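# Set the build plate onto the 3-D printer's bed

## Task

Take the build plate lying on the cardboard box and lay it on the 3-D printer's bed with its coated side upward, its side edges and back edge matching the bed's edges, and the printer still upright. Everything else next to and behind the printer must stay roughly where it was and keep its orientation. The plate has to stay in place on its own, not because the robot holds it. Finally open the gripper and pull the arm away.

## Robot and tools

Robot: two arms, left_arm and right_arm, each ending in a two-finger gripper. Both report poses in one common scene frame whose origin sits on the tabletop midway between the arm bases. +x runs out across the table, +z points up, and left_arm is mounted on the +y side. The arm names do not tell you which side of a picture an arm appears on. A gripper's fingers extend along its own +z axis and close along its own y axis. The reported end_effector_position is the spot between the finger pads, roughly 1 cm short of the tips. Reported hand positions can be somewhat wrong, more so when the arm reaches far, and motions frequently stop a centimetre or more away from the command, usually below it.

Row format (used by execute_actions and by move's target): one flat list of 16 numbers covering both arms, left arm first: x, y, z, qw, qx, qy, qz, opening for left_arm, then the same eight for right_arm. x, y, z are an absolute target position in metres in the scene frame; qw, qx, qy, qz are an absolute target orientation quaternion, w first, in the same frame. Opening runs from -1 (closed) to +1 (fully open, 0.094 m). Even if only one arm should move, all 16 numbers are required. To hold an arm still, repeat its full pose from the most recent result before it stopped, plus the opening it should keep; to preserve orientation, resend the same quaternion every row rather than copying a drifted reported one.

execute_actions(actions): a list of up to 15 actions; each action is a table of up to 15 rows, one row per control step of 1/30 s, and if fewer than 15 rows are given the final row repeats to fill the action. An empty list simply reports state and images. Each step, the commanded pose is clamped to at most 70 mm and 16 degrees from the measured pose, so a distant target may need several actions; after an action the arm only continues up to its last clamped pose. An action is rejected for both arms if any target lies more than 0.6 m from that gripper's current position along any of its axes; if the first action fails this or any action is malformed, nothing runs.

move(target, speed, blocking): drives each gripper in a straight line toward its pose in target (one 16-number row as above). speed is the path's top speed in m/s, 0.002 to 0.5, default 0.25, with rotation capped at twice that in rad/s. Paths run 0.5 to 10 s and finish together; rotation takes the shorter direction. Moves do not avoid obstacles or the other arm, and grippers may lag, wander, or overshoot the speed, especially with an arm nearly straight. Faster contact and targets set deeper past a surface push harder. The opening is applied at the start. blocking=false returns after 0.5 s while the arm keeps moving; then use wait or stop before sending more. The result adds a move: line giving the ending (done, off_target, moving, held, fault) and any limits (paced = the pose was clipped; held = a check blocked steps, after which the arm may jump quickly), plus each gripper's distance to its pose.

wait(seconds): 0 to 10; lets the simulation run with current commands held, returning early if a running move finishes. stop(): brakes a running move; needs room to decelerate; fingers continue. zoom_image(camera, region): camera is cam_low, cam_left_wrist or cam_right_wrist; region is [x0, y0, x1, y1] in pixels of that camera's last image, origin top-left, at most 504 by 504. show_instructions(): shows the reference image (printer card page 5), nothing moves. finished_scene(scene): ends the current scene, given its number; irreversible, and the goal must already be met and stable.

Results contain the state line (left_arm: … | right_arm: … with position and wxyz quaternion), Hand target lines (where the controller is currently steering), grip_measured (finger opening on the command scale; the last joint value is the opening in metres), Joint positions, possible pose unreachable, FAULT, MOTOR HOT or OVER-TEMPERATURE FAULT lines, and images from cam_low, cam_left_wrist, cam_right_wrist (each 504x504), with calibration listed for any camera that changed.

Gripping: to hold something, command an opening about 0.03 under grip_measured for a firm grip, less for a gentle one; each gripper's reading may be off by around 1 mm. Pads push up to roughly 50 to 62 N, less on very thin parts such as a plate under 2 mm thick.

Cautions: do not knock or place anything off the table, and do not tip the printer or disturb its neighbours. Avoid dropping, slamming, slipping or shoving hard. Keep the arms from colliding or pushing on each other. Brief outside tugs on a held part or pushes on loose items may occur. Holding loads heats motors: warning at 75 °C, a 10 s stop of that arm at 90 °C, and at 100 °C the arm goes limp and falls, so avoid long holds. The simulation keeps running while you compose replies, with the robot holding its last command. Joint limits per arm (rad): waist -2.618 to 3.054, shoulder 0 to 3.142, elbow 0 to 3.142, wrist pitch -1.571 to 1.571, wrist yaw -1.571 to 1.571, wrist roll -2.094 to 2.094. Finish by releasing the plate and moving the gripper clear.

Each tool is called after ">>>" as name(argument=value, ...), one argument or row to a line, values as JSON.

Reference images:

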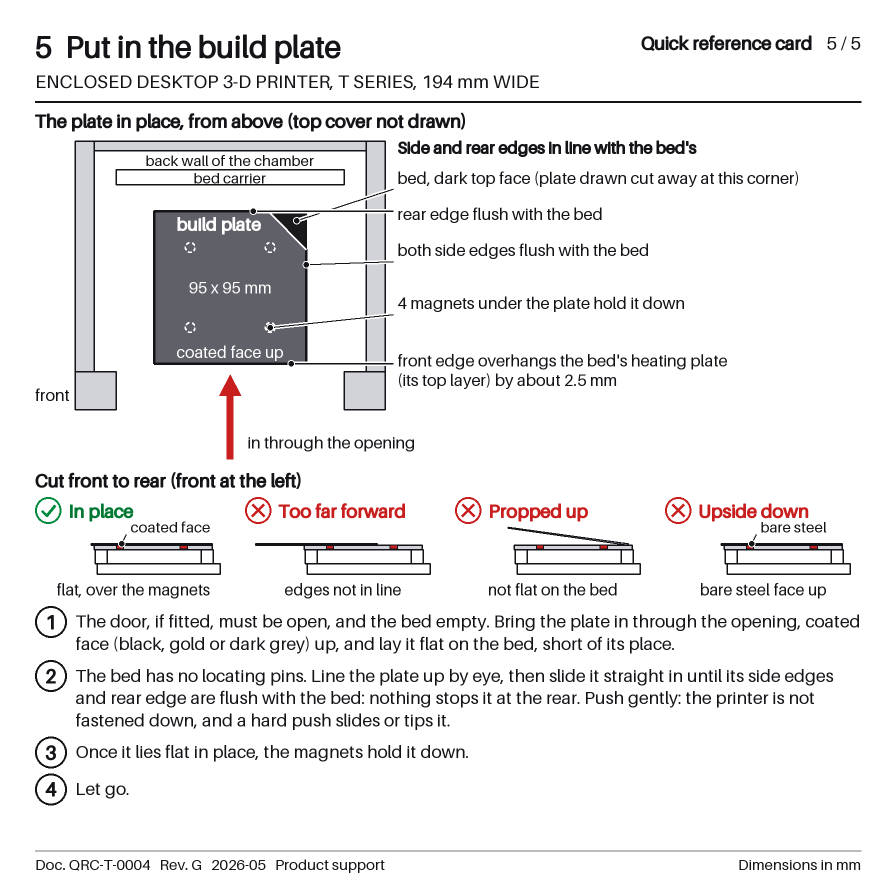

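## Session

>>> execute_actions(
  actions=[],
)

Scene clock: 0.00 s.
left_arm: end_effector_position=(+0.4025, +0.3601, +0.3989) grip_measured=+1.000 end_effector_quat_wxyz=(+0.700, -0.008, +0.714, +0.011) | right_arm: end_effector_position=(+0.3842, -0.2903, +0.3956) grip_measured=+1.000 end_effector_quat_wxyz=(+0.696, -0.038, +0.716, +0.029)
Joint positions: left_arm=[ 0.011  1.062  1.039  0.005 -0.007  0.003  0.094] | right_arm=[ 0.003  1.06   1.035 -0.004 -0.01  -0.011  0.094]
Joint velocities: left_arm=[ 0.007  0.002  0.007  0.007  0.037 -0.037  0.   ] | right_arm=[-0.002  0.007 -0.007 -0.051  0.022 -0.051  0.   ]
Hand target (left_arm): +0.399, +0.360, +0.408; +0.709, -0.009, +0.705, +0.011
Hand target (right_arm): +0.382, -0.291, +0.399; +0.698, -0.037, +0.714, +0.030

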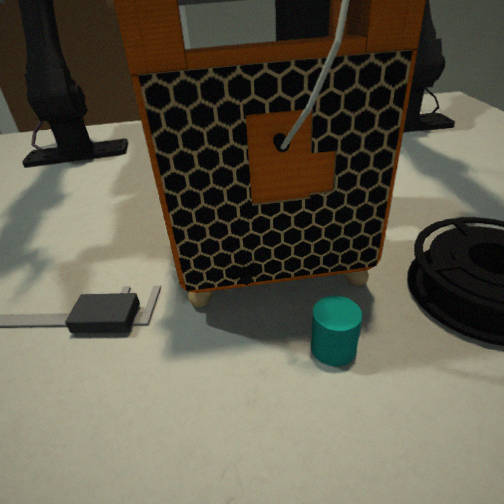

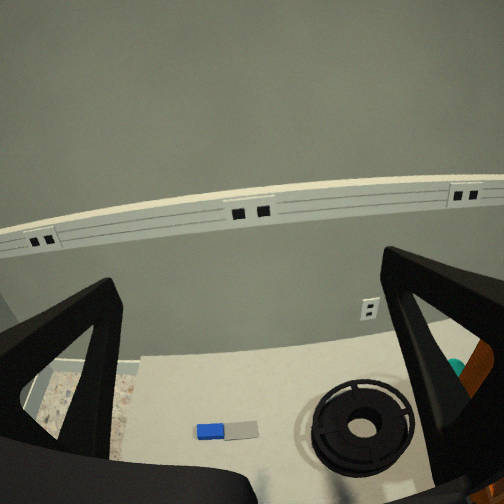

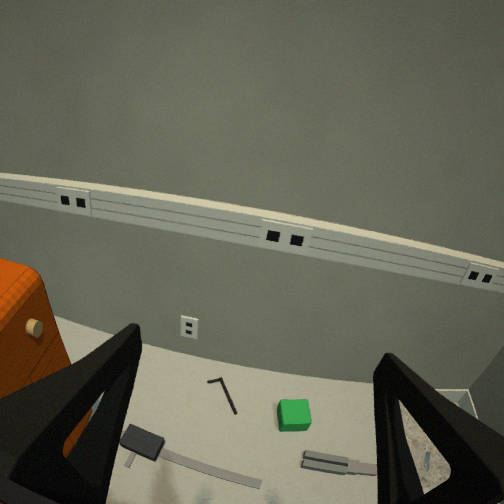

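>>> move(
  target=[0.2,0.24,0.36,0.462,0.331,0.8,-0.191,1,0.17,-0.2,0.32,0.621,-0.198,0.74,0.166,1],
)

Scene clock: 19.47 s.
left_arm: end_effector_position=(+0.2063, +0.2404, +0.3535) grip_measured=+1.000 end_effector_quat_wxyz=(+0.454, +0.324, +0.809, -0.187) | right_arm: end_effector_position=(+0.1656, -0.1986, +0.3338) grip_measured=+1.000 end_effector_quat_wxyz=(+0.634, -0.203, +0.727, +0.166)
Joint positions: left_arm=[-0.065  0.84   1.364 -1.2    0.595  0.413  0.094] | right_arm=[ 1.131  0.37   0.804 -0.614  0.676  0.098  0.094]
Joint velocities: left_arm=[ 0.012  0.007 -0.002 -0.037  0.022  0.022  0.   ] | right_arm=[ 0.007 -0.017 -0.022  0.022  0.037  0.066  0.   ]
Hand target (left_arm): +0.202, +0.237, +0.363; +0.462, +0.334, +0.799, -0.190
Hand target (right_arm): +0.166, -0.198, +0.324; +0.627, -0.208, +0.735, +0.156
Off the commanded pose (left_arm): 0.009 m, 2 deg.
Off the commanded pose (right_arm): 0.015 m, 2 deg.
move: off_target (right_arm)
camera_calibration (this result's frames):
cam_left_wrist: T_world_to_cam=[[-0.759416, -0.646553, -0.0725075, 0.334731], [-0.56347, 0.709324, -0.423511, 0.110178], [0.325253, -0.280765, -0.902985, 0.420865], [0, 0, 0, 1]] pos_world=[0.179394, 0.256433, 0.450966]
cam_right_wrist: T_world_to_cam=[[0.557479, -0.814197, 0.162175, -0.307527], [-0.448075, -0.45954, -0.766845, 0.282426], [0.698889, 0.354834, -0.621005, 0.263534], [0, 0, 0, 1]] pos_world=[0.113807, -0.214112, 0.430106]

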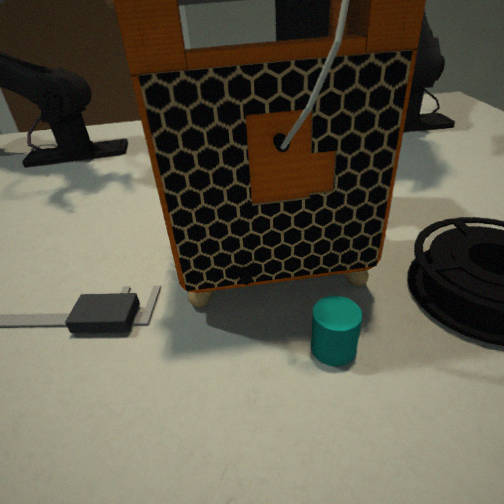

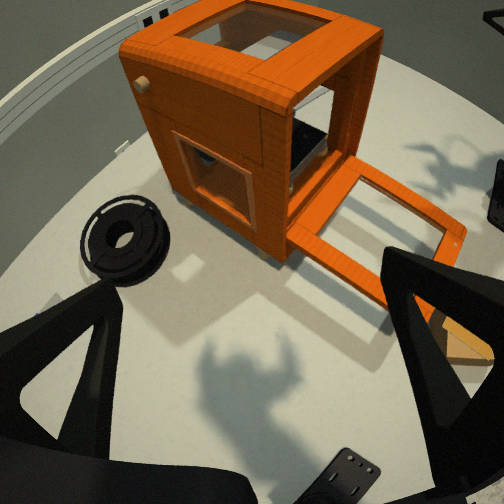

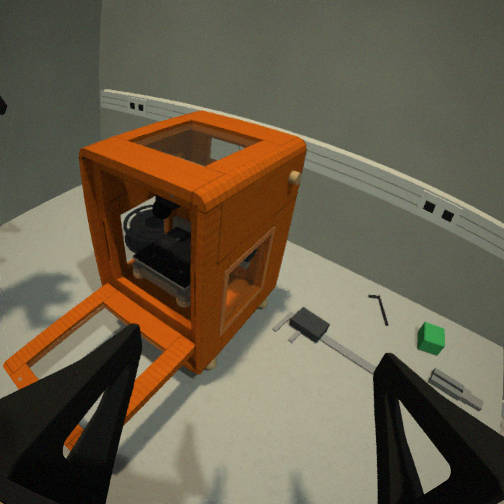

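>>> move(
  target=[0.06,0.15,0.30,0.299,0.641,0.641,-0.299,1,0.166,-0.198,0.33,0.634,-0.203,0.727,0.166,1],
)

Scene clock: 30.07 s.
left_arm: end_effector_position=(+0.0579, +0.1476, +0.3037) grip_measured=+1.000 end_effector_quat_wxyz=(+0.302, +0.646, +0.638, -0.292) | right_arm: end_effector_position=(+0.1660, -0.1990, +0.3353) grip_measured=+1.000 end_effector_quat_wxyz=(+0.636, -0.199, +0.726, +0.167)
Joint positions: left_arm=[-1.052  0.79   1.247 -1.231  0.386  0.376  0.094] | right_arm=[ 1.131  0.37   0.804 -0.607  0.68   0.099  0.094]
Joint velocities: left_arm=[ 0.017 -0.002  0.002  0.051 -0.007 -0.11   0.   ] | right_arm=[ 0.007 -0.017 -0.012  0.007 -0.022  0.037  0.   ]
Hand target (left_arm): +0.059, +0.145, +0.300; +0.300, +0.645, +0.640, -0.291
Hand target (right_arm): +0.166, -0.198, +0.330; +0.634, -0.203, +0.727, +0.166
Off the commanded pose (left_arm): 0.005 m, 1 deg.
Off the commanded pose (right_arm): 0.005 m, 1 deg.
move: done
camera_calibration (this result's frames):
cam_left_wrist: T_world_to_cam=[[-0.990074, 0.114588, -0.0813757, 0.0621364], [0.132675, 0.953054, -0.272185, -0.0509224], [0.0463661, -0.28028, -0.958798, 0.431154], [0, 0, 0, 1]] pos_world=[0.0482849, 0.162256, 0.404585]
cam_right_wrist: T_world_to_cam=[[0.553893, -0.817518, 0.157694, -0.306852], [-0.44796, -0.45227, -0.771222, 0.286503], [0.701808, 0.356534, -0.616724, 0.262691], [0, 0, 0, 1]] pos_world=[0.113946, -0.214939, 0.431354]

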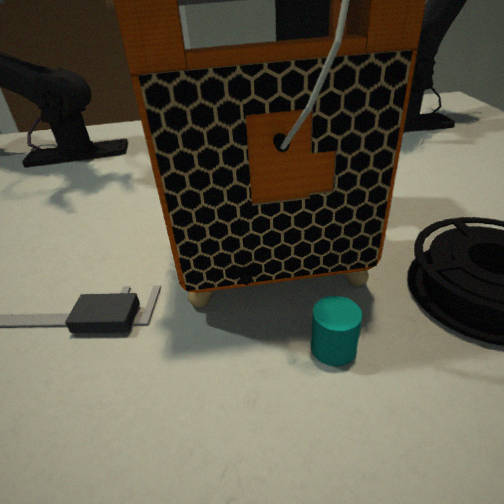

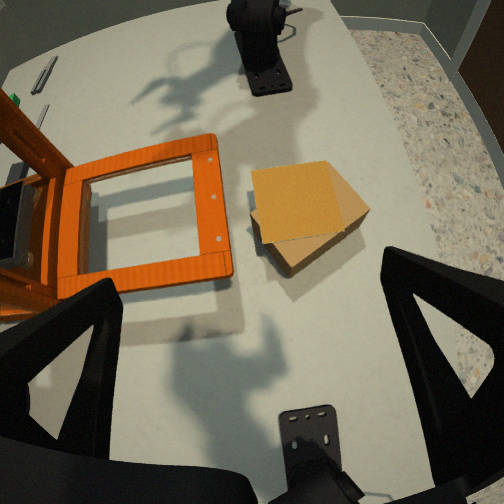

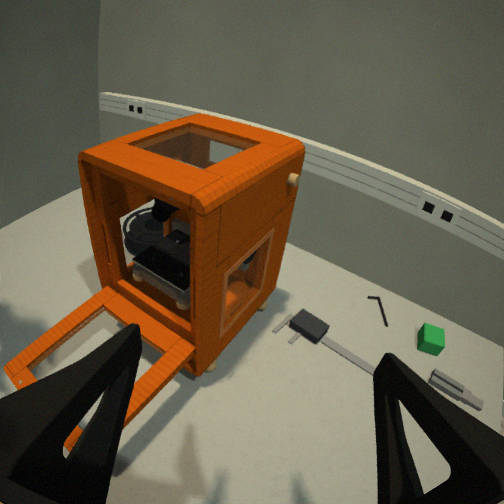

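>>> zoom_image(
  camera="cam_left_wrist",
  region=[200, 130, 400, 330],
)

>>> zoom_image(
  camera="cam_right_wrist",
  region=[60, 140, 280, 360],
)

Region (200, 130, 400, 330) of cam_left_wrist's 504x504 image, scaled by 2.520, with more detail than that image has.

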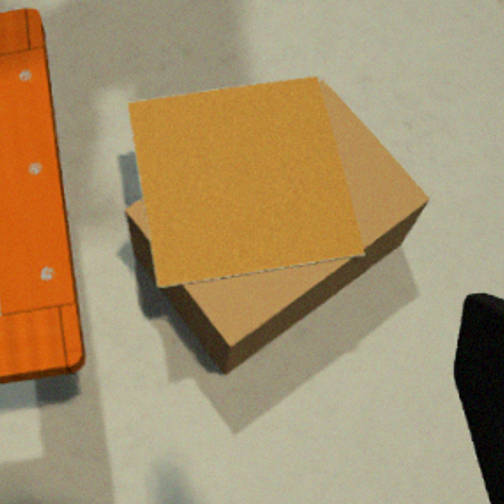

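Region (60, 140, 280, 360) of cam_right_wrist's 504x504 image, scaled by 2.291, with more detail than that image has.

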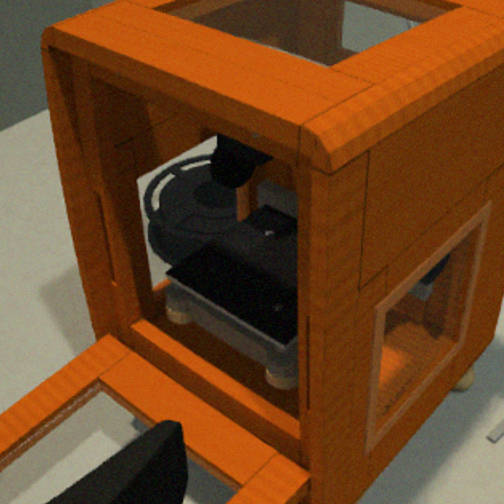

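>>> move(
  target=[0.06,0.15,0.30,0.299,0.641,0.641,-0.299,1,0.045,-0.08,0.14,0.594,-0.775,-0.172,0.132,-0.5],
)

Scene clock: 129.93 s.
left_arm: end_effector_position=(+0.0628, +0.1483, +0.3057) grip_measured=+1.000 end_effector_quat_wxyz=(+0.308, +0.639, +0.640, -0.296) | right_arm: end_effector_position=(+0.0398, -0.0893, +0.1331) grip_measured=-0.499 end_effector_quat_wxyz=(-0.637, +0.750, +0.124, -0.130)
Joint positions: left_arm=[-0.996  0.79   1.247 -1.23   0.425  0.401  0.094] | right_arm=[ 0.522  0.83   0.121  0.123 -1.288 -2.101  0.024]
Joint velocities: left_arm=[-0.007 -0.007 -0.012 -0.051  0.081  0.022  0.   ] | right_arm=[ 0.007 -0.042  0.002 -0.022 -0.022 -0.022  0.001]
Hand target (left_arm): +0.060, +0.150, +0.300; +0.299, +0.641, +0.641, -0.299
Hand target (right_arm): +0.040, -0.087, +0.142; -0.639, +0.748, +0.134, -0.123
Off the commanded pose (left_arm): 0.007 m, 1 deg.
Off the commanded pose (right_arm): 0.013 m, 8 deg.
joint sent to its limit (right arm) — the command would take joint 6 (wrist roll) past its lower limit, so that joint was sent only as far as its limit.
move: off_target (right_arm); limits=paced
camera_calibration (this result's frames):
cam_left_wrist: T_world_to_cam=[[-0.991715, 0.10109, -0.0792637, 0.0685754], [0.119794, 0.950565, -0.28649, -0.0461092], [0.0463839, -0.293612, -0.954799, 0.433798], [0, 0, 0, 1]] pos_world=[0.0534095, 0.164266, 0.406415]
cam_right_wrist: T_world_to_cam=[[-0.181244, 0.144893, 0.972706, -0.108685], [0.968955, -0.142814, 0.201819, -0.0346366], [0.168158, 0.979087, -0.11451, 0.197443], [0, 0, 0, 1]] pos_world=[-0.0193387, -0.182512, 0.135318]

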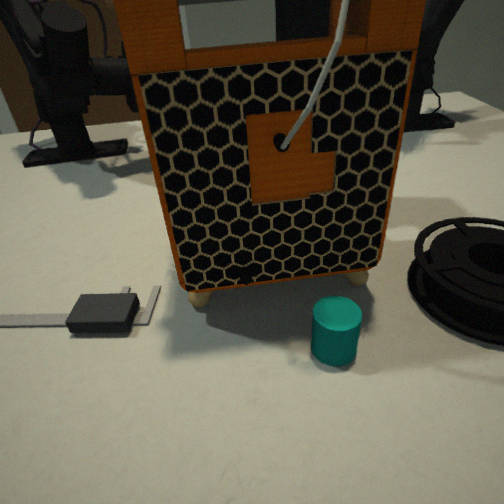

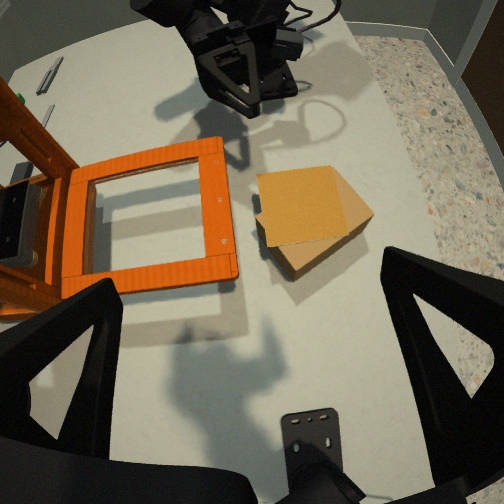

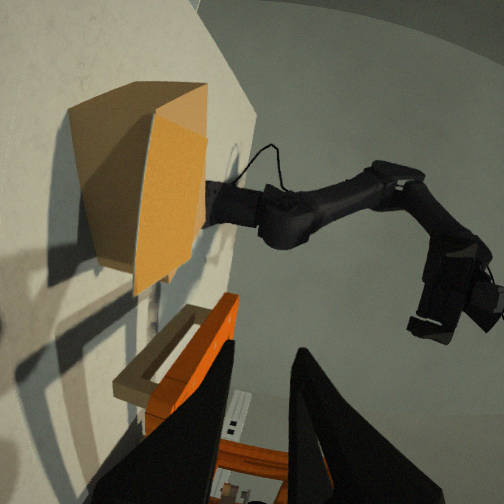

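>>> move(
  target=[0.06,0.15,0.30,0.299,0.641,0.641,-0.299,1,0.037,-0.066,0.07,0.6405,-0.7368,-0.1633,0.142,-0.5],
  speed=0.1,
)

Scene clock: 139.50 s.
left_arm: end_effector_position=(+0.0628, +0.1483, +0.3057) grip_measured=+1.000 end_effector_quat_wxyz=(+0.308, +0.639, +0.640, -0.296) | right_arm: end_effector_position=(+0.0464, -0.0614, +0.0779) grip_measured=-0.499 end_effector_quat_wxyz=(-0.646, +0.734, +0.176, -0.113)
Joint positions: left_arm=[-0.996  0.79   1.247 -1.23   0.425  0.401  0.094] | right_arm=[ 0.632  1.678  0.039  1.201 -1.237 -2.049  0.024]
Joint velocities: left_arm=[ 0.012 -0.002 -0.007 -0.022  0.022 -0.037  0.   ] | right_arm=[-0.012  0.007  0.007  0.022 -0.007  0.095  0.   ]
Hand target (left_arm): +0.060, +0.150, +0.300; +0.299, +0.641, +0.641, -0.299
Hand target (right_arm): +0.035, -0.068, +0.072; -0.639, +0.738, +0.164, -0.142
Off the commanded pose (left_arm): 0.007 m, 1 deg.
Off the commanded pose (right_arm): 0.013 m, 4 deg.
move: off_target (right_arm)
camera_calibration (this result's frames):
cam_left_wrist: T_world_to_cam=[[-0.991715, 0.10109, -0.0792637, 0.0685754], [0.119794, 0.950565, -0.28649, -0.0461092], [0.0463839, -0.293612, -0.954799, 0.433798], [0, 0, 0, 1]] pos_world=[0.0534095, 0.164266, 0.406415]
cam_right_wrist: T_world_to_cam=[[-0.269751, 0.0825627, 0.959384, -0.0564981], [0.955662, -0.0992259, 0.277243, -0.0285476], [0.118086, 0.991634, -0.0521358, 0.161007], [0, 0, 0, 1]] pos_world=[-0.00697111, -0.157828, 0.0705122]

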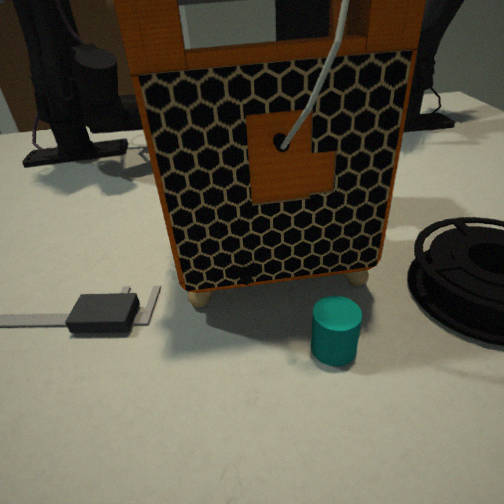

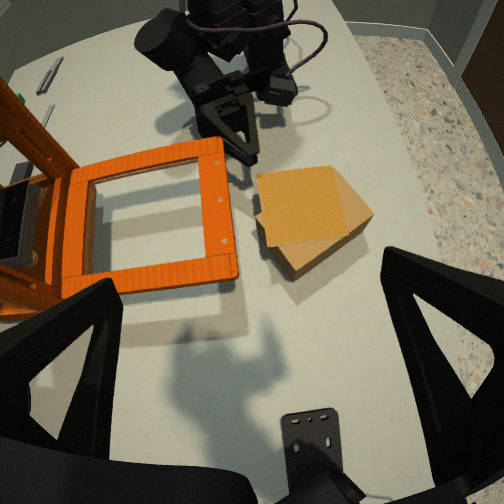

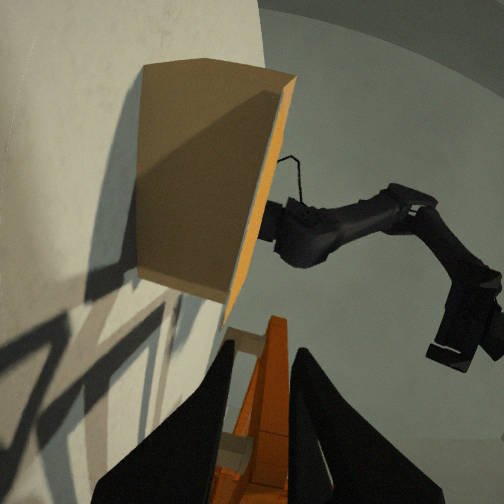

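>>> move(
  target=[0.06,0.15,0.30,0.299,0.641,0.641,-0.299,1,0.0,-0.065,0.12,0.515,-0.857,0,0,-0.5],
  speed=0.1,
)

Scene clock: 158.70 s.
left_arm: end_effector_position=(+0.0628, +0.1483, +0.3057) grip_measured=+1.000 end_effector_quat_wxyz=(+0.308, +0.639, +0.640, -0.296) | right_arm: end_effector_position=(+0.0040, -0.0654, +0.1032) grip_measured=-0.499 end_effector_quat_wxyz=(-0.502, +0.865, +0.011, +0.008)
Joint positions: left_arm=[-0.996  0.79   1.247 -1.23   0.425  0.401  0.094] | right_arm=[ 1.448  0.543  0.19  -0.167 -0.033 -1.619  0.024]
Joint velocities: left_arm=[-0.022  0.007  0.012  0.007 -0.081  0.051  0.   ] | right_arm=[-0.007 -0.002 -0.012 -0.051  0.037  0.007  0.001]
Hand target (left_arm): +0.060, +0.150, +0.300; +0.299, +0.641, +0.641, -0.299
Hand target (right_arm): +0.003, -0.063, +0.114; -0.508, +0.861, +0.007, +0.007
Off the commanded pose (left_arm): 0.007 m, 1 deg.
Off the commanded pose (right_arm): 0.017 m, 2 deg.
move: off_target (right_arm)
camera_calibration (this result's frames):
cam_left_wrist: T_world_to_cam=[[-0.991715, 0.10109, -0.0792637, 0.0685754], [0.119794, 0.950565, -0.28649, -0.0461092], [0.0463839, -0.293612, -0.954799, 0.433798], [0, 0, 0, 1]] pos_world=[0.0534095, 0.164266, 0.406415]
cam_right_wrist: T_world_to_cam=[[-0.181388, 0.529612, 0.828619, -0.0495294], [0.842441, -0.351008, 0.408761, -0.0249529], [0.507337, 0.772207, -0.382498, 0.189431], [0, 0, 0, 1]] pos_world=[-0.0840683, -0.128808, 0.123698]

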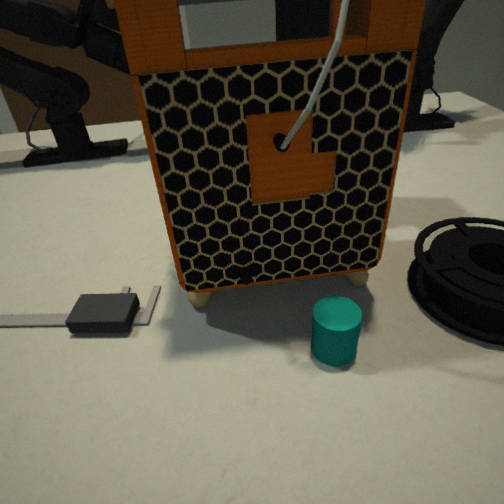

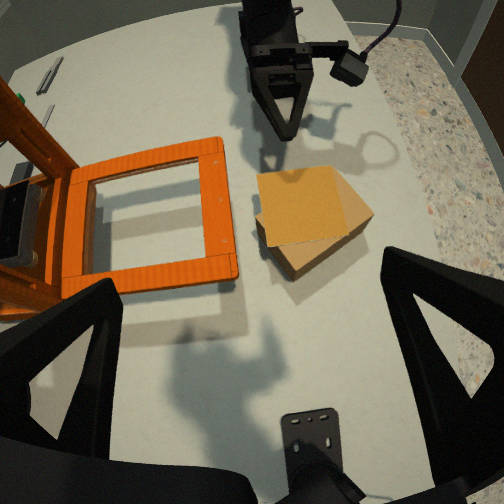

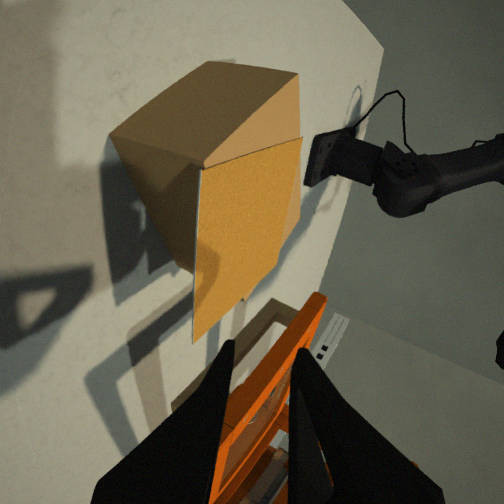

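>>> move(
  target=[0.06,0.15,0.30,0.299,0.641,0.641,-0.299,1,0.006,-0.05,0.068,0.477,-0.879,0,0,-0.3],
  speed=0.06,
)

Scene clock: 172.70 s.
left_arm: end_effector_position=(+0.0628, +0.1483, +0.3057) grip_measured=+1.000 end_effector_quat_wxyz=(+0.308, +0.639, +0.640, -0.296) | right_arm: end_effector_position=(+0.0050, -0.0474, +0.0787) grip_measured=-0.301 end_effector_quat_wxyz=(-0.489, +0.872, +0.008, +0.007)
Joint positions: left_arm=[-0.996  0.79   1.247 -1.23   0.425  0.401  0.094] | right_arm=[ 1.448  0.786  0.152  0.085 -0.032 -1.613  0.033]
Joint velocities: left_arm=[ 0.017  0.012 -0.002  0.066 -0.022 -0.037  0.   ] | right_arm=[ 0.002 -0.007 -0.017 -0.022  0.081 -0.007  0.   ]
Hand target (left_arm): +0.060, +0.150, +0.300; +0.299, +0.641, +0.641, -0.299
Hand target (right_arm): +0.006, -0.052, +0.068; -0.477, +0.879, -0.001, -0.000
Off the commanded pose (left_arm): 0.007 m, 1 deg.
Off the commanded pose (right_arm): 0.011 m, 2 deg.
move: off_target (right_arm)
camera_calibration (this result's frames):
cam_left_wrist: T_world_to_cam=[[-0.991715, 0.10109, -0.0792637, 0.0685754], [0.119794, 0.950565, -0.28649, -0.0461092], [0.0463839, -0.293612, -0.954799, 0.433798], [0, 0, 0, 1]] pos_world=[0.0534095, 0.164266, 0.406415]
cam_right_wrist: T_world_to_cam=[[-0.175044, 0.554751, 0.813395, -0.0361683], [0.843128, -0.34216, 0.414803, -0.00956551], [0.508423, 0.758405, -0.407833, 0.167035], [0, 0, 0, 1]] pos_world=[-0.0831904, -0.109888, 0.101509]

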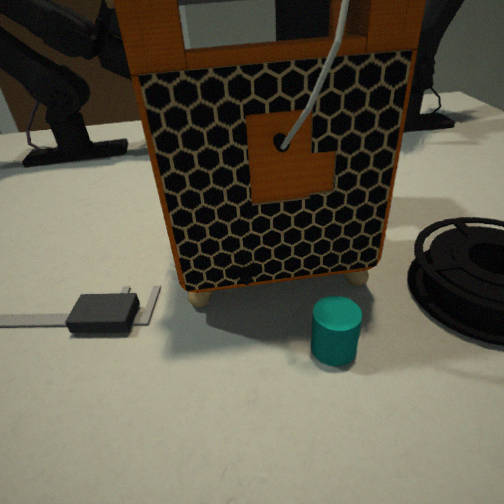

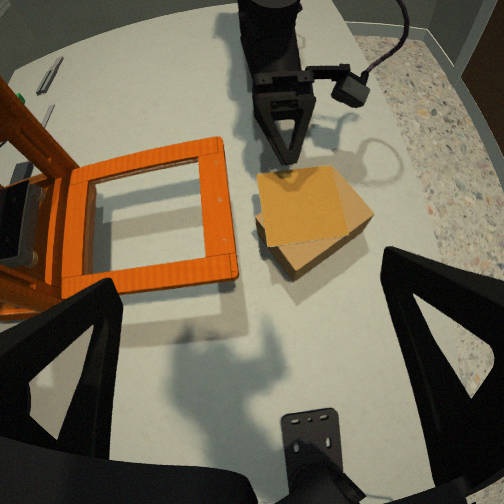

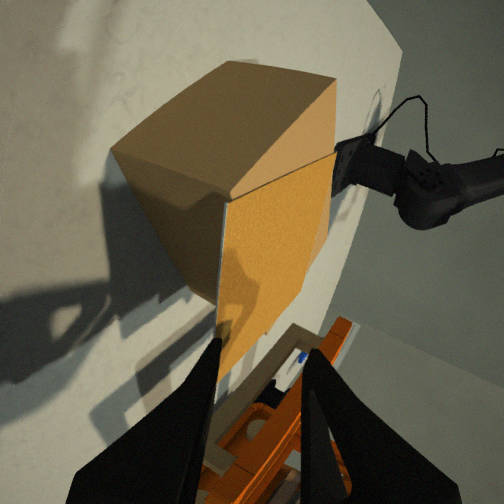

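>>> move(
  target=[0.06,0.15,0.30,0.299,0.641,0.641,-0.299,1,0.006,-0.052,0.048,0.477,-0.879,0,0,-0.3],
  speed=0.04,
)

Scene clock: 180.40 s.
left_arm: end_effector_position=(+0.0628, +0.1483, +0.3057) grip_measured=+1.000 end_effector_quat_wxyz=(+0.308, +0.639, +0.640, -0.296) | right_arm: end_effector_position=(+0.0048, -0.0479, +0.0589) grip_measured=-0.301 end_effector_quat_wxyz=(-0.489, +0.872, +0.008, +0.007)
Joint positions: left_arm=[-0.996  0.79   1.247 -1.23   0.425  0.401  0.094] | right_arm=[ 1.448  0.88   0.082  0.25  -0.032 -1.613  0.033]
Joint velocities: left_arm=[-0.032  0.012  0.017  0.037 -0.066  0.007  0.   ] | right_arm=[ 0.002 -0.022 -0.017  0.037  0.007  0.007 -0.   ]
Hand target (left_arm): +0.060, +0.150, +0.300; +0.299, +0.641, +0.641, -0.299
Hand target (right_arm): +0.006, -0.053, +0.049; -0.477, +0.879, -0.000, -0.000
Off the commanded pose (left_arm): 0.007 m, 1 deg.
Off the commanded pose (right_arm): 0.012 m, 2 deg.
move: off_target (right_arm)
camera_calibration (this result's frames):
cam_left_wrist: T_world_to_cam=[[-0.991715, 0.10109, -0.0792637, 0.0685754], [0.119794, 0.950565, -0.28649, -0.0461092], [0.0463839, -0.293612, -0.954799, 0.433798], [0, 0, 0, 1]] pos_world=[0.0534095, 0.164266, 0.406415]
cam_right_wrist: T_world_to_cam=[[-0.175107, 0.554004, 0.81389, -0.0198723], [0.843503, -0.341934, 0.414227, -0.00131438], [0.50778, 0.759053, -0.407428, 0.15937], [0, 0, 0, 1]] pos_world=[-0.0832962, -0.110411, 0.0816503]

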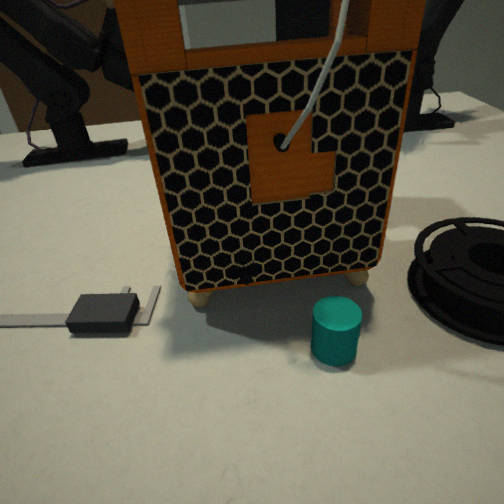

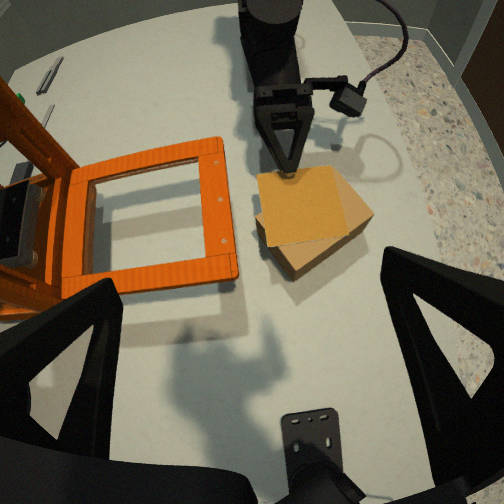

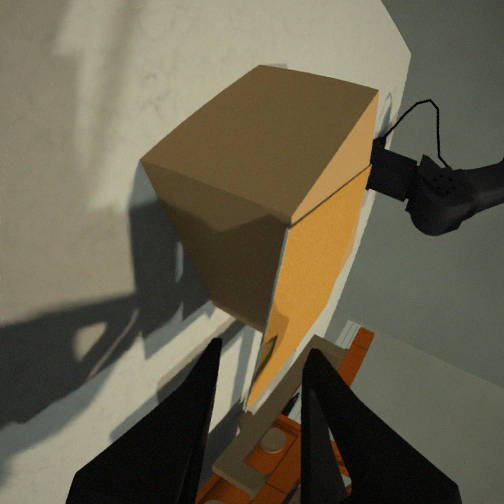

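>>> move(
  target=[0.06,0.15,0.30,0.299,0.641,0.641,-0.299,1,0.006,-0.026,0.055,0.53,-0.848,0,0,-0.3],
  speed=0.03,
)

Scene clock: 187.47 s.
left_arm: end_effector_position=(+0.0628, +0.1483, +0.3057) grip_measured=+1.000 end_effector_quat_wxyz=(+0.308, +0.639, +0.640, -0.296) | right_arm: end_effector_position=(+0.0060, -0.0214, +0.0636) grip_measured=-0.301 end_effector_quat_wxyz=(-0.538, +0.843, +0.006, +0.007)
Joint positions: left_arm=[-0.996  0.79   1.247 -1.23   0.425  0.401  0.094] | right_arm=[ 1.448  1.171  0.056  0.68  -0.032 -1.607  0.033]
Joint velocities: left_arm=[-0.002 -0.012 -0.007  0.007 -0.007  0.022  0.   ] | right_arm=[-0.027  0.002 -0.012  0.022  0.007  0.066  0.001]
Hand target (left_arm): +0.060, +0.150, +0.300; +0.299, +0.641, +0.641, -0.299
Hand target (right_arm): +0.006, -0.027, +0.055; -0.530, +0.848, +0.000, +0.001
Off the commanded pose (left_arm): 0.007 m, 1 deg.
Off the commanded pose (right_arm): 0.010 m, 2 deg.
move: done
camera_calibration (this result's frames):
cam_left_wrist: T_world_to_cam=[[-0.991715, 0.10109, -0.0792637, 0.0685754], [0.119794, 0.950565, -0.28649, -0.0461092], [0.0463839, -0.293612, -0.954799, 0.433798], [0, 0, 0, 1]] pos_world=[0.0534095, 0.164266, 0.406415]
cam_right_wrist: T_world_to_cam=[[-0.173142, 0.457997, 0.871929, -0.0440052], [0.842683, -0.389368, 0.371857, 0.00654204], [0.50981, 0.799144, -0.31853, 0.135785], [0, 0, 0, 1]] pos_world=[-0.0823569, -0.0858107, 0.0791885]

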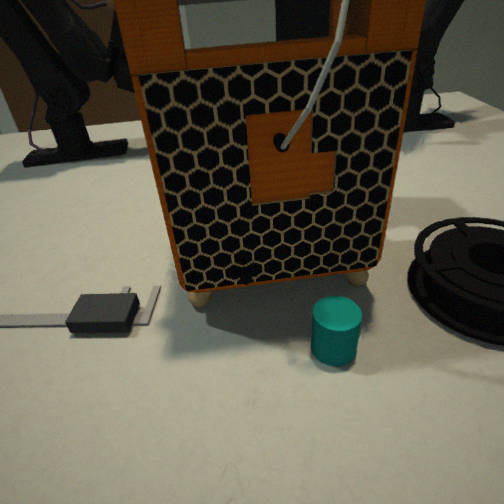

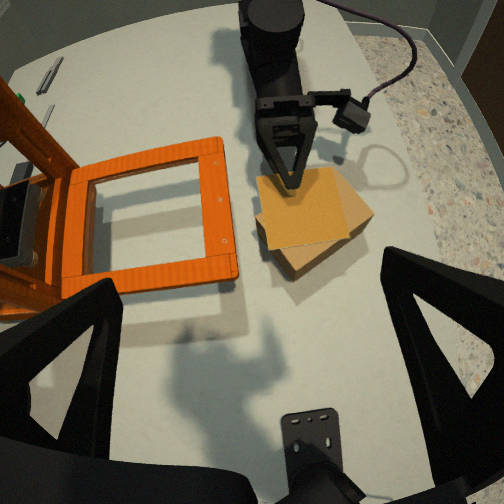

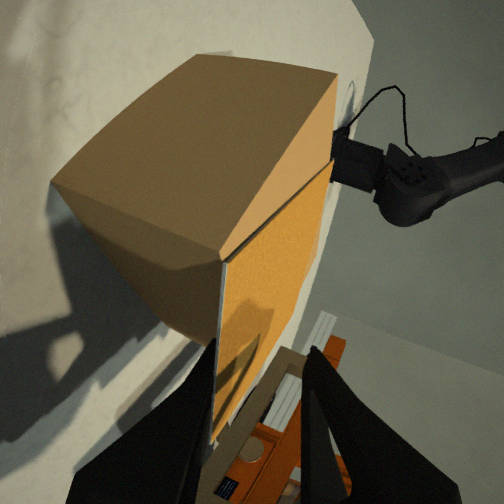

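>>> move(
  target=[0.06,0.15,0.30,0.299,0.641,0.641,-0.299,1,0.006,-0.025,0.046,0.53,-0.848,0,0,-0.3],
  speed=0.03,
)

>>> zoom_image(
  camera="cam_right_wrist",
  region=[150, 250, 400, 500],
)

Scene clock: 197.20 s.
left_arm: end_effector_position=(+0.0628, +0.1483, +0.3057) grip_measured=+1.000 end_effector_quat_wxyz=(+0.308, +0.639, +0.640, -0.296) | right_arm: end_effector_position=(+0.0061, -0.0188, +0.0569) grip_measured=-0.301 end_effector_quat_wxyz=(-0.543, +0.840, +0.006, +0.007)
Joint positions: left_arm=[-0.996  0.79   1.247 -1.23   0.425  0.401  0.094] | right_arm=[ 1.448  1.28   0.039  0.818 -0.032 -1.606  0.033]
Joint velocities: left_arm=[-0.007  0.007  0.002 -0.037  0.066  0.022  0.   ] | right_arm=[ 0.007  0.007 -0.012  0.051 -0.037  0.037 -0.   ]
Hand target (left_arm): +0.060, +0.150, +0.300; +0.299, +0.641, +0.641, -0.299
Hand target (right_arm): +0.006, -0.026, +0.047; -0.530, +0.848, -0.000, -0.000
Off the commanded pose (left_arm): 0.007 m, 1 deg.
Off the commanded pose (right_arm): 0.013 m, 2 deg.
move: off_target (right_arm)
camera_calibration (this result's frames):
cam_left_wrist: T_world_to_cam=[[-0.991715, 0.10109, -0.0792637, 0.0685754], [0.119794, 0.950565, -0.28649, -0.0461092], [0.0463839, -0.293612, -0.954799, 0.433798], [0, 0, 0, 1]] pos_world=[0.0534095, 0.164266, 0.406415]
cam_right_wrist: T_world_to_cam=[[-0.172407, 0.448742, 0.876873, -0.0397807], [0.842716, -0.393715, 0.367176, 0.0101146], [0.510005, 0.802259, -0.310283, 0.131155], [0, 0, 0, 1]] pos_world=[-0.082272, -0.083387, 0.0718641]

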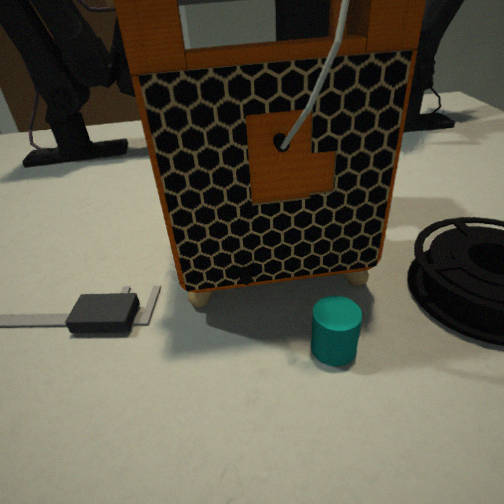

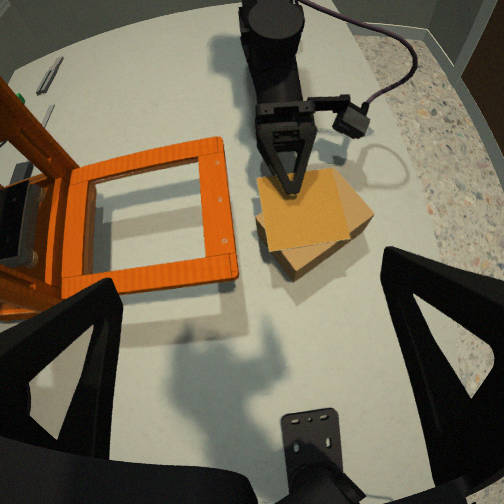

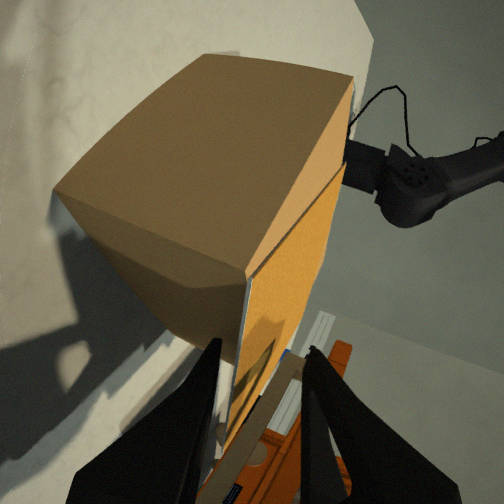

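Region (150, 250, 400, 500) of cam_right_wrist's 504x504 image, scaled by 2.016, with more detail than that image has.

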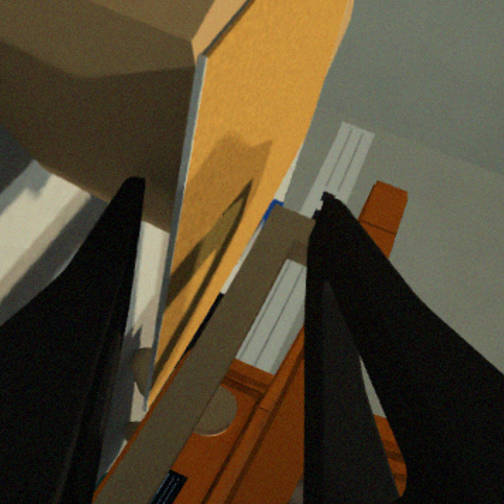

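>>> move(
  target=[0.06,0.15,0.30,0.299,0.641,0.641,-0.299,1,0.006,-0.021,0.039,0.52,-0.854,0,0,-0.3],
  speed=0.03,
)

Scene clock: 205.33 s.
left_arm: end_effector_position=(+0.0628, +0.1483, +0.3057) grip_measured=+1.000 end_effector_quat_wxyz=(+0.308, +0.639, +0.640, -0.296) | right_arm: end_effector_position=(+0.0060, -0.0202, +0.0439) grip_measured=-0.301 end_effector_quat_wxyz=(-0.526, +0.850, +0.006, +0.007)
Joint positions: left_arm=[-0.996  0.79   1.247 -1.23   0.425  0.401  0.094] | right_arm=[ 1.448  1.351  0.039  0.85  -0.032 -1.606  0.033]
Joint velocities: left_arm=[-0.002  0.012 -0.007 -0.037 -0.007 -0.051  0.   ] | right_arm=[-0.007  0.002 -0.012 -0.022  0.007 -0.022 -0.001]
Hand target (left_arm): +0.060, +0.150, +0.300; +0.299, +0.641, +0.641, -0.299
Hand target (right_arm): +0.006, -0.022, +0.039; -0.520, +0.854, -0.000, -0.000
Off the commanded pose (left_arm): 0.007 m, 1 deg.
Off the commanded pose (right_arm): 0.005 m, 1 deg.
move: done
camera_calibration (this result's frames):
cam_left_wrist: T_world_to_cam=[[-0.991715, 0.10109, -0.0792637, 0.0685754], [0.119794, 0.950565, -0.28649, -0.0461092], [0.0463839, -0.293612, -0.954799, 0.433798], [0, 0, 0, 1]] pos_world=[0.0534095, 0.164266, 0.406415]
cam_right_wrist: T_world_to_cam=[[-0.171008, 0.482162, 0.85923, -0.0263012], [0.843319, -0.379318, 0.380698, 0.0140933], [0.509479, 0.789707, -0.34175, 0.129389], [0, 0, 0, 1]] pos_world=[-0.082304, -0.0841524, 0.0614522]

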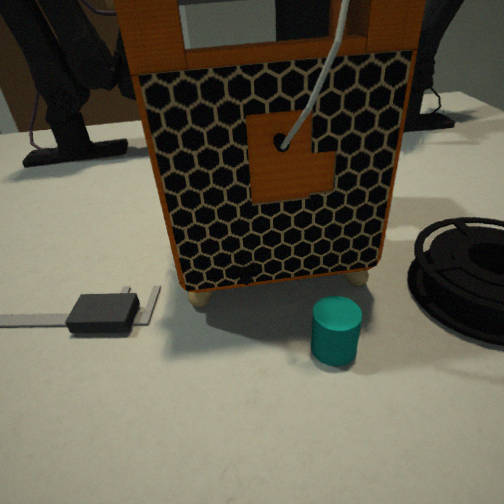

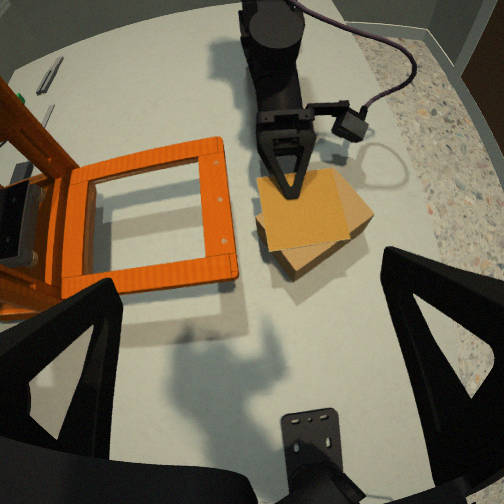

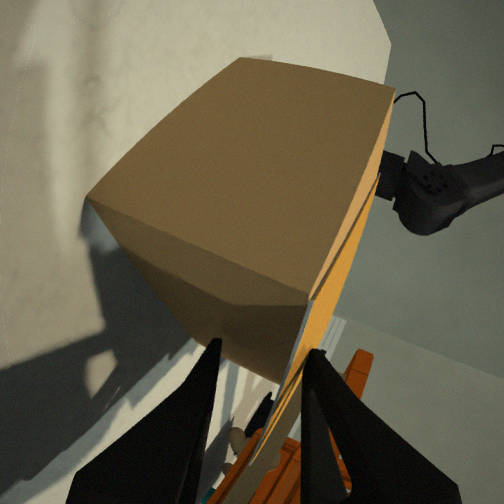

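>>> execute_actions(
  actions=[
    [[0.06,0.15,0.30,0.299,0.641,0.641,-0.299,1,0.006,-0.021,0.046,0.53,-0.848,0,0,-0.3]],
    [[0.06,0.15,0.30,0.299,0.641,0.641,-0.299,1,0.006,-0.021,0.053,0.53,-0.848,0,0,-0.35]],
  ],
)

Scene clock: 215.90 s.
left_arm: end_effector_position=(+0.0628, +0.1483, +0.3057) grip_measured=+1.000 end_effector_quat_wxyz=(+0.308, +0.639, +0.640, -0.296) | right_arm: end_effector_position=(+0.0059, -0.0222, +0.0494) grip_measured=-0.349 end_effector_quat_wxyz=(-0.529, +0.849, +0.006, +0.007)
Joint positions: left_arm=[-0.996  0.79   1.247 -1.23   0.425  0.401  0.094] | right_arm=[ 1.448  1.283  0.039  0.788 -0.032 -1.606  0.031]
Joint velocities: left_arm=[ 0.002  0.002  0.017 -0.037 -0.066 -0.022  0.   ] | right_arm=[-0.002  0.007 -0.002 -0.11   0.066 -0.022 -0.   ]
Hand target (left_arm): +0.060, +0.150, +0.300; +0.299, +0.641, +0.641, -0.299
Hand target (right_arm): +0.006, -0.021, +0.053; -0.531, +0.848, -0.000, +0.000
Off the commanded pose (left_arm): 0.007 m, 1 deg.
Off the commanded pose (right_arm): 0.004 m, 1 deg.
camera_calibration (this result's frames):
cam_left_wrist: T_world_to_cam=[[-0.991715, 0.10109, -0.0792637, 0.0685754], [0.119794, 0.950565, -0.28649, -0.0461092], [0.0463839, -0.293612, -0.954799, 0.433798], [0, 0, 0, 1]] pos_world=[0.0534095, 0.164266, 0.406415]
cam_right_wrist: T_world_to_cam=[[-0.170839, 0.477269, 0.861991, -0.0303155], [0.843294, -0.381631, 0.378435, 0.0113959], [0.509578, 0.791563, -0.33728, 0.132671], [0, 0, 0, 1]] pos_world=[-0.0823952, -0.0861995, 0.0665663]

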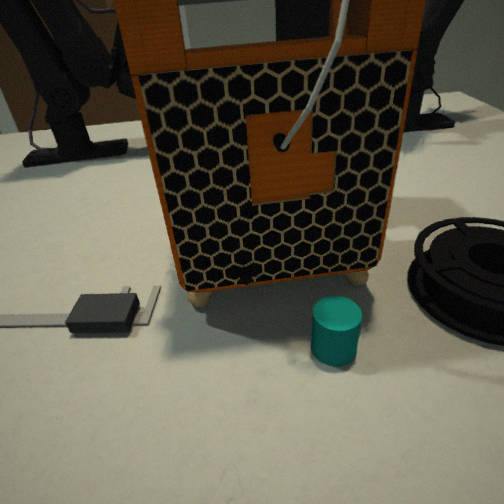

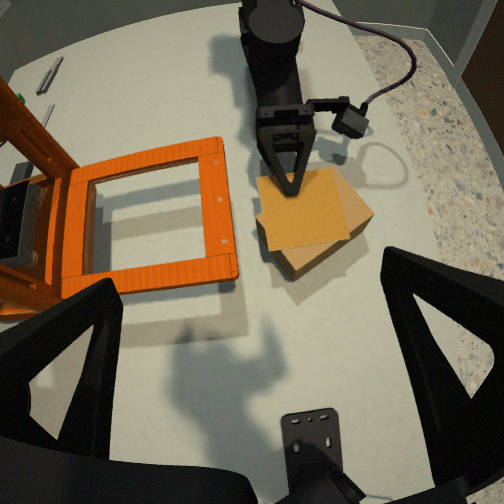

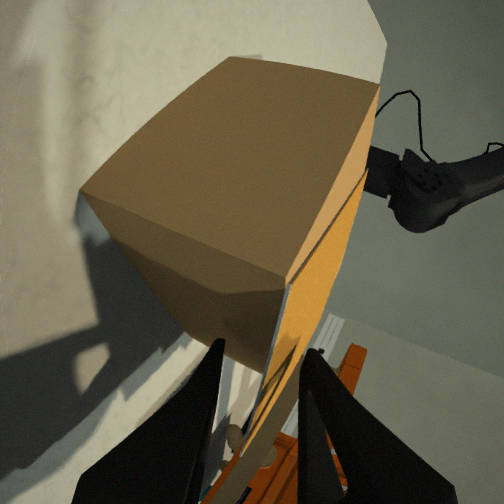

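>>> execute_actions(
  actions=[
    [[0.06,0.15,0.30,0.299,0.641,0.641,-0.299,1,0.006,-0.018,0.056,0.535,-0.845,0,0,-0.55]],
    [[0.06,0.15,0.30,0.299,0.641,0.641,-0.299,1,0.006,-0.017,0.058,0.54,-0.842,0,0,-0.72]],
  ],
)

>>> zoom_image(
  camera="cam_right_wrist",
  region=[150, 250, 400, 500],
)

Scene clock: 224.97 s.
left_arm: end_effector_position=(+0.0628, +0.1483, +0.3057) grip_measured=+1.000 end_effector_quat_wxyz=(+0.308, +0.639, +0.640, -0.296) | right_arm: end_effector_position=(+0.0060, -0.0206, +0.0525) grip_measured=-0.719 end_effector_quat_wxyz=(-0.535, +0.845, +0.005, +0.007)
Joint positions: left_arm=[-0.996  0.79   1.247 -1.23   0.425  0.401  0.094] | right_arm=[ 1.448  1.283  0.039  0.802 -0.032 -1.605  0.013]
Joint velocities: left_arm=[ 0.017 -0.012  0.007 -0.007  0.007  0.037  0.   ] | right_arm=[-0.002  0.007  0.007  0.022 -0.037  0.022 -0.001]
Hand target (left_arm): +0.060, +0.150, +0.300; +0.299, +0.641, +0.641, -0.299
Hand target (right_arm): +0.006, -0.017, +0.058; -0.540, +0.842, -0.000, +0.000
Off the commanded pose (left_arm): 0.007 m, 1 deg.
Off the commanded pose (right_arm): 0.007 m, 1 deg.
camera_calibration (this result's frames):
cam_left_wrist: T_world_to_cam=[[-0.991715, 0.10109, -0.0792637, 0.0685754], [0.119794, 0.950565, -0.28649, -0.0461092], [0.0463839, -0.293612, -0.954799, 0.433798], [0, 0, 0, 1]] pos_world=[0.0534095, 0.164266, 0.406415]
cam_right_wrist: T_world_to_cam=[[-0.170223, 0.465145, 0.868714, -0.0343619], [0.843268, -0.387349, 0.372639, 0.0109157], [0.509827, 0.795991, -0.326306, 0.132009], [0, 0, 0, 1]] pos_world=[-0.0823559, -0.0848667, 0.0688585]

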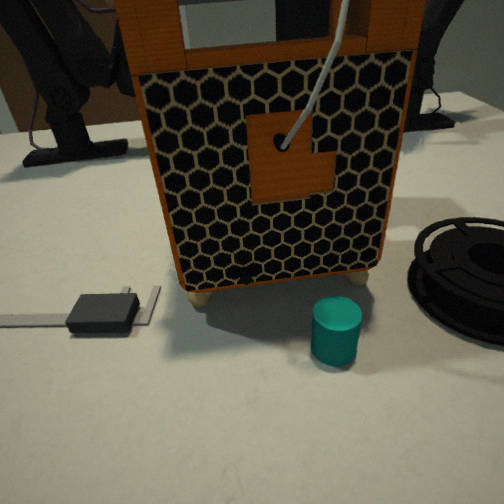

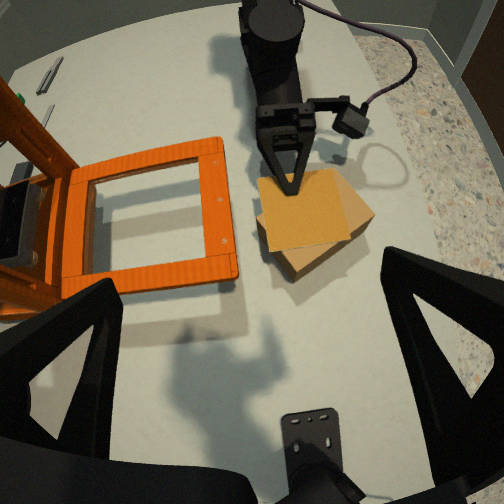

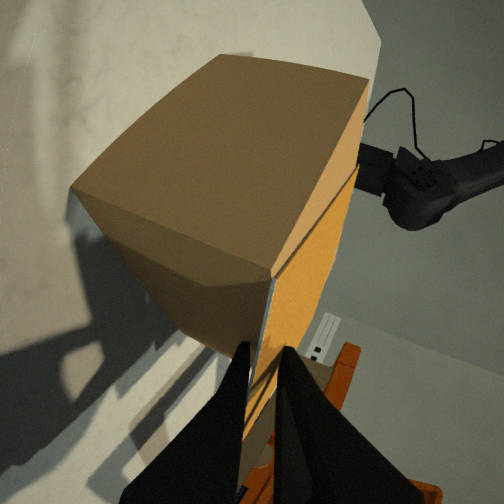

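Region (150, 250, 400, 500) of cam_right_wrist's 504x504 image, scaled by 2.016, with more detail than that image has.

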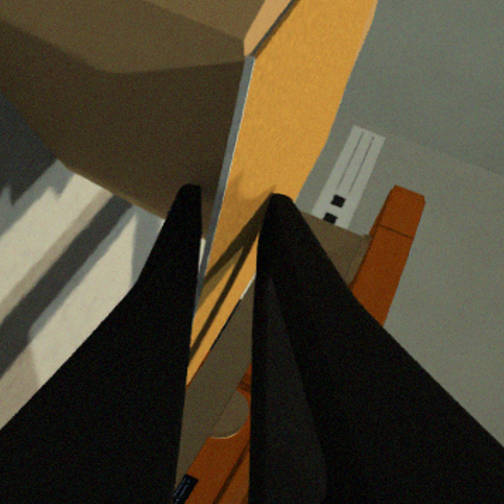

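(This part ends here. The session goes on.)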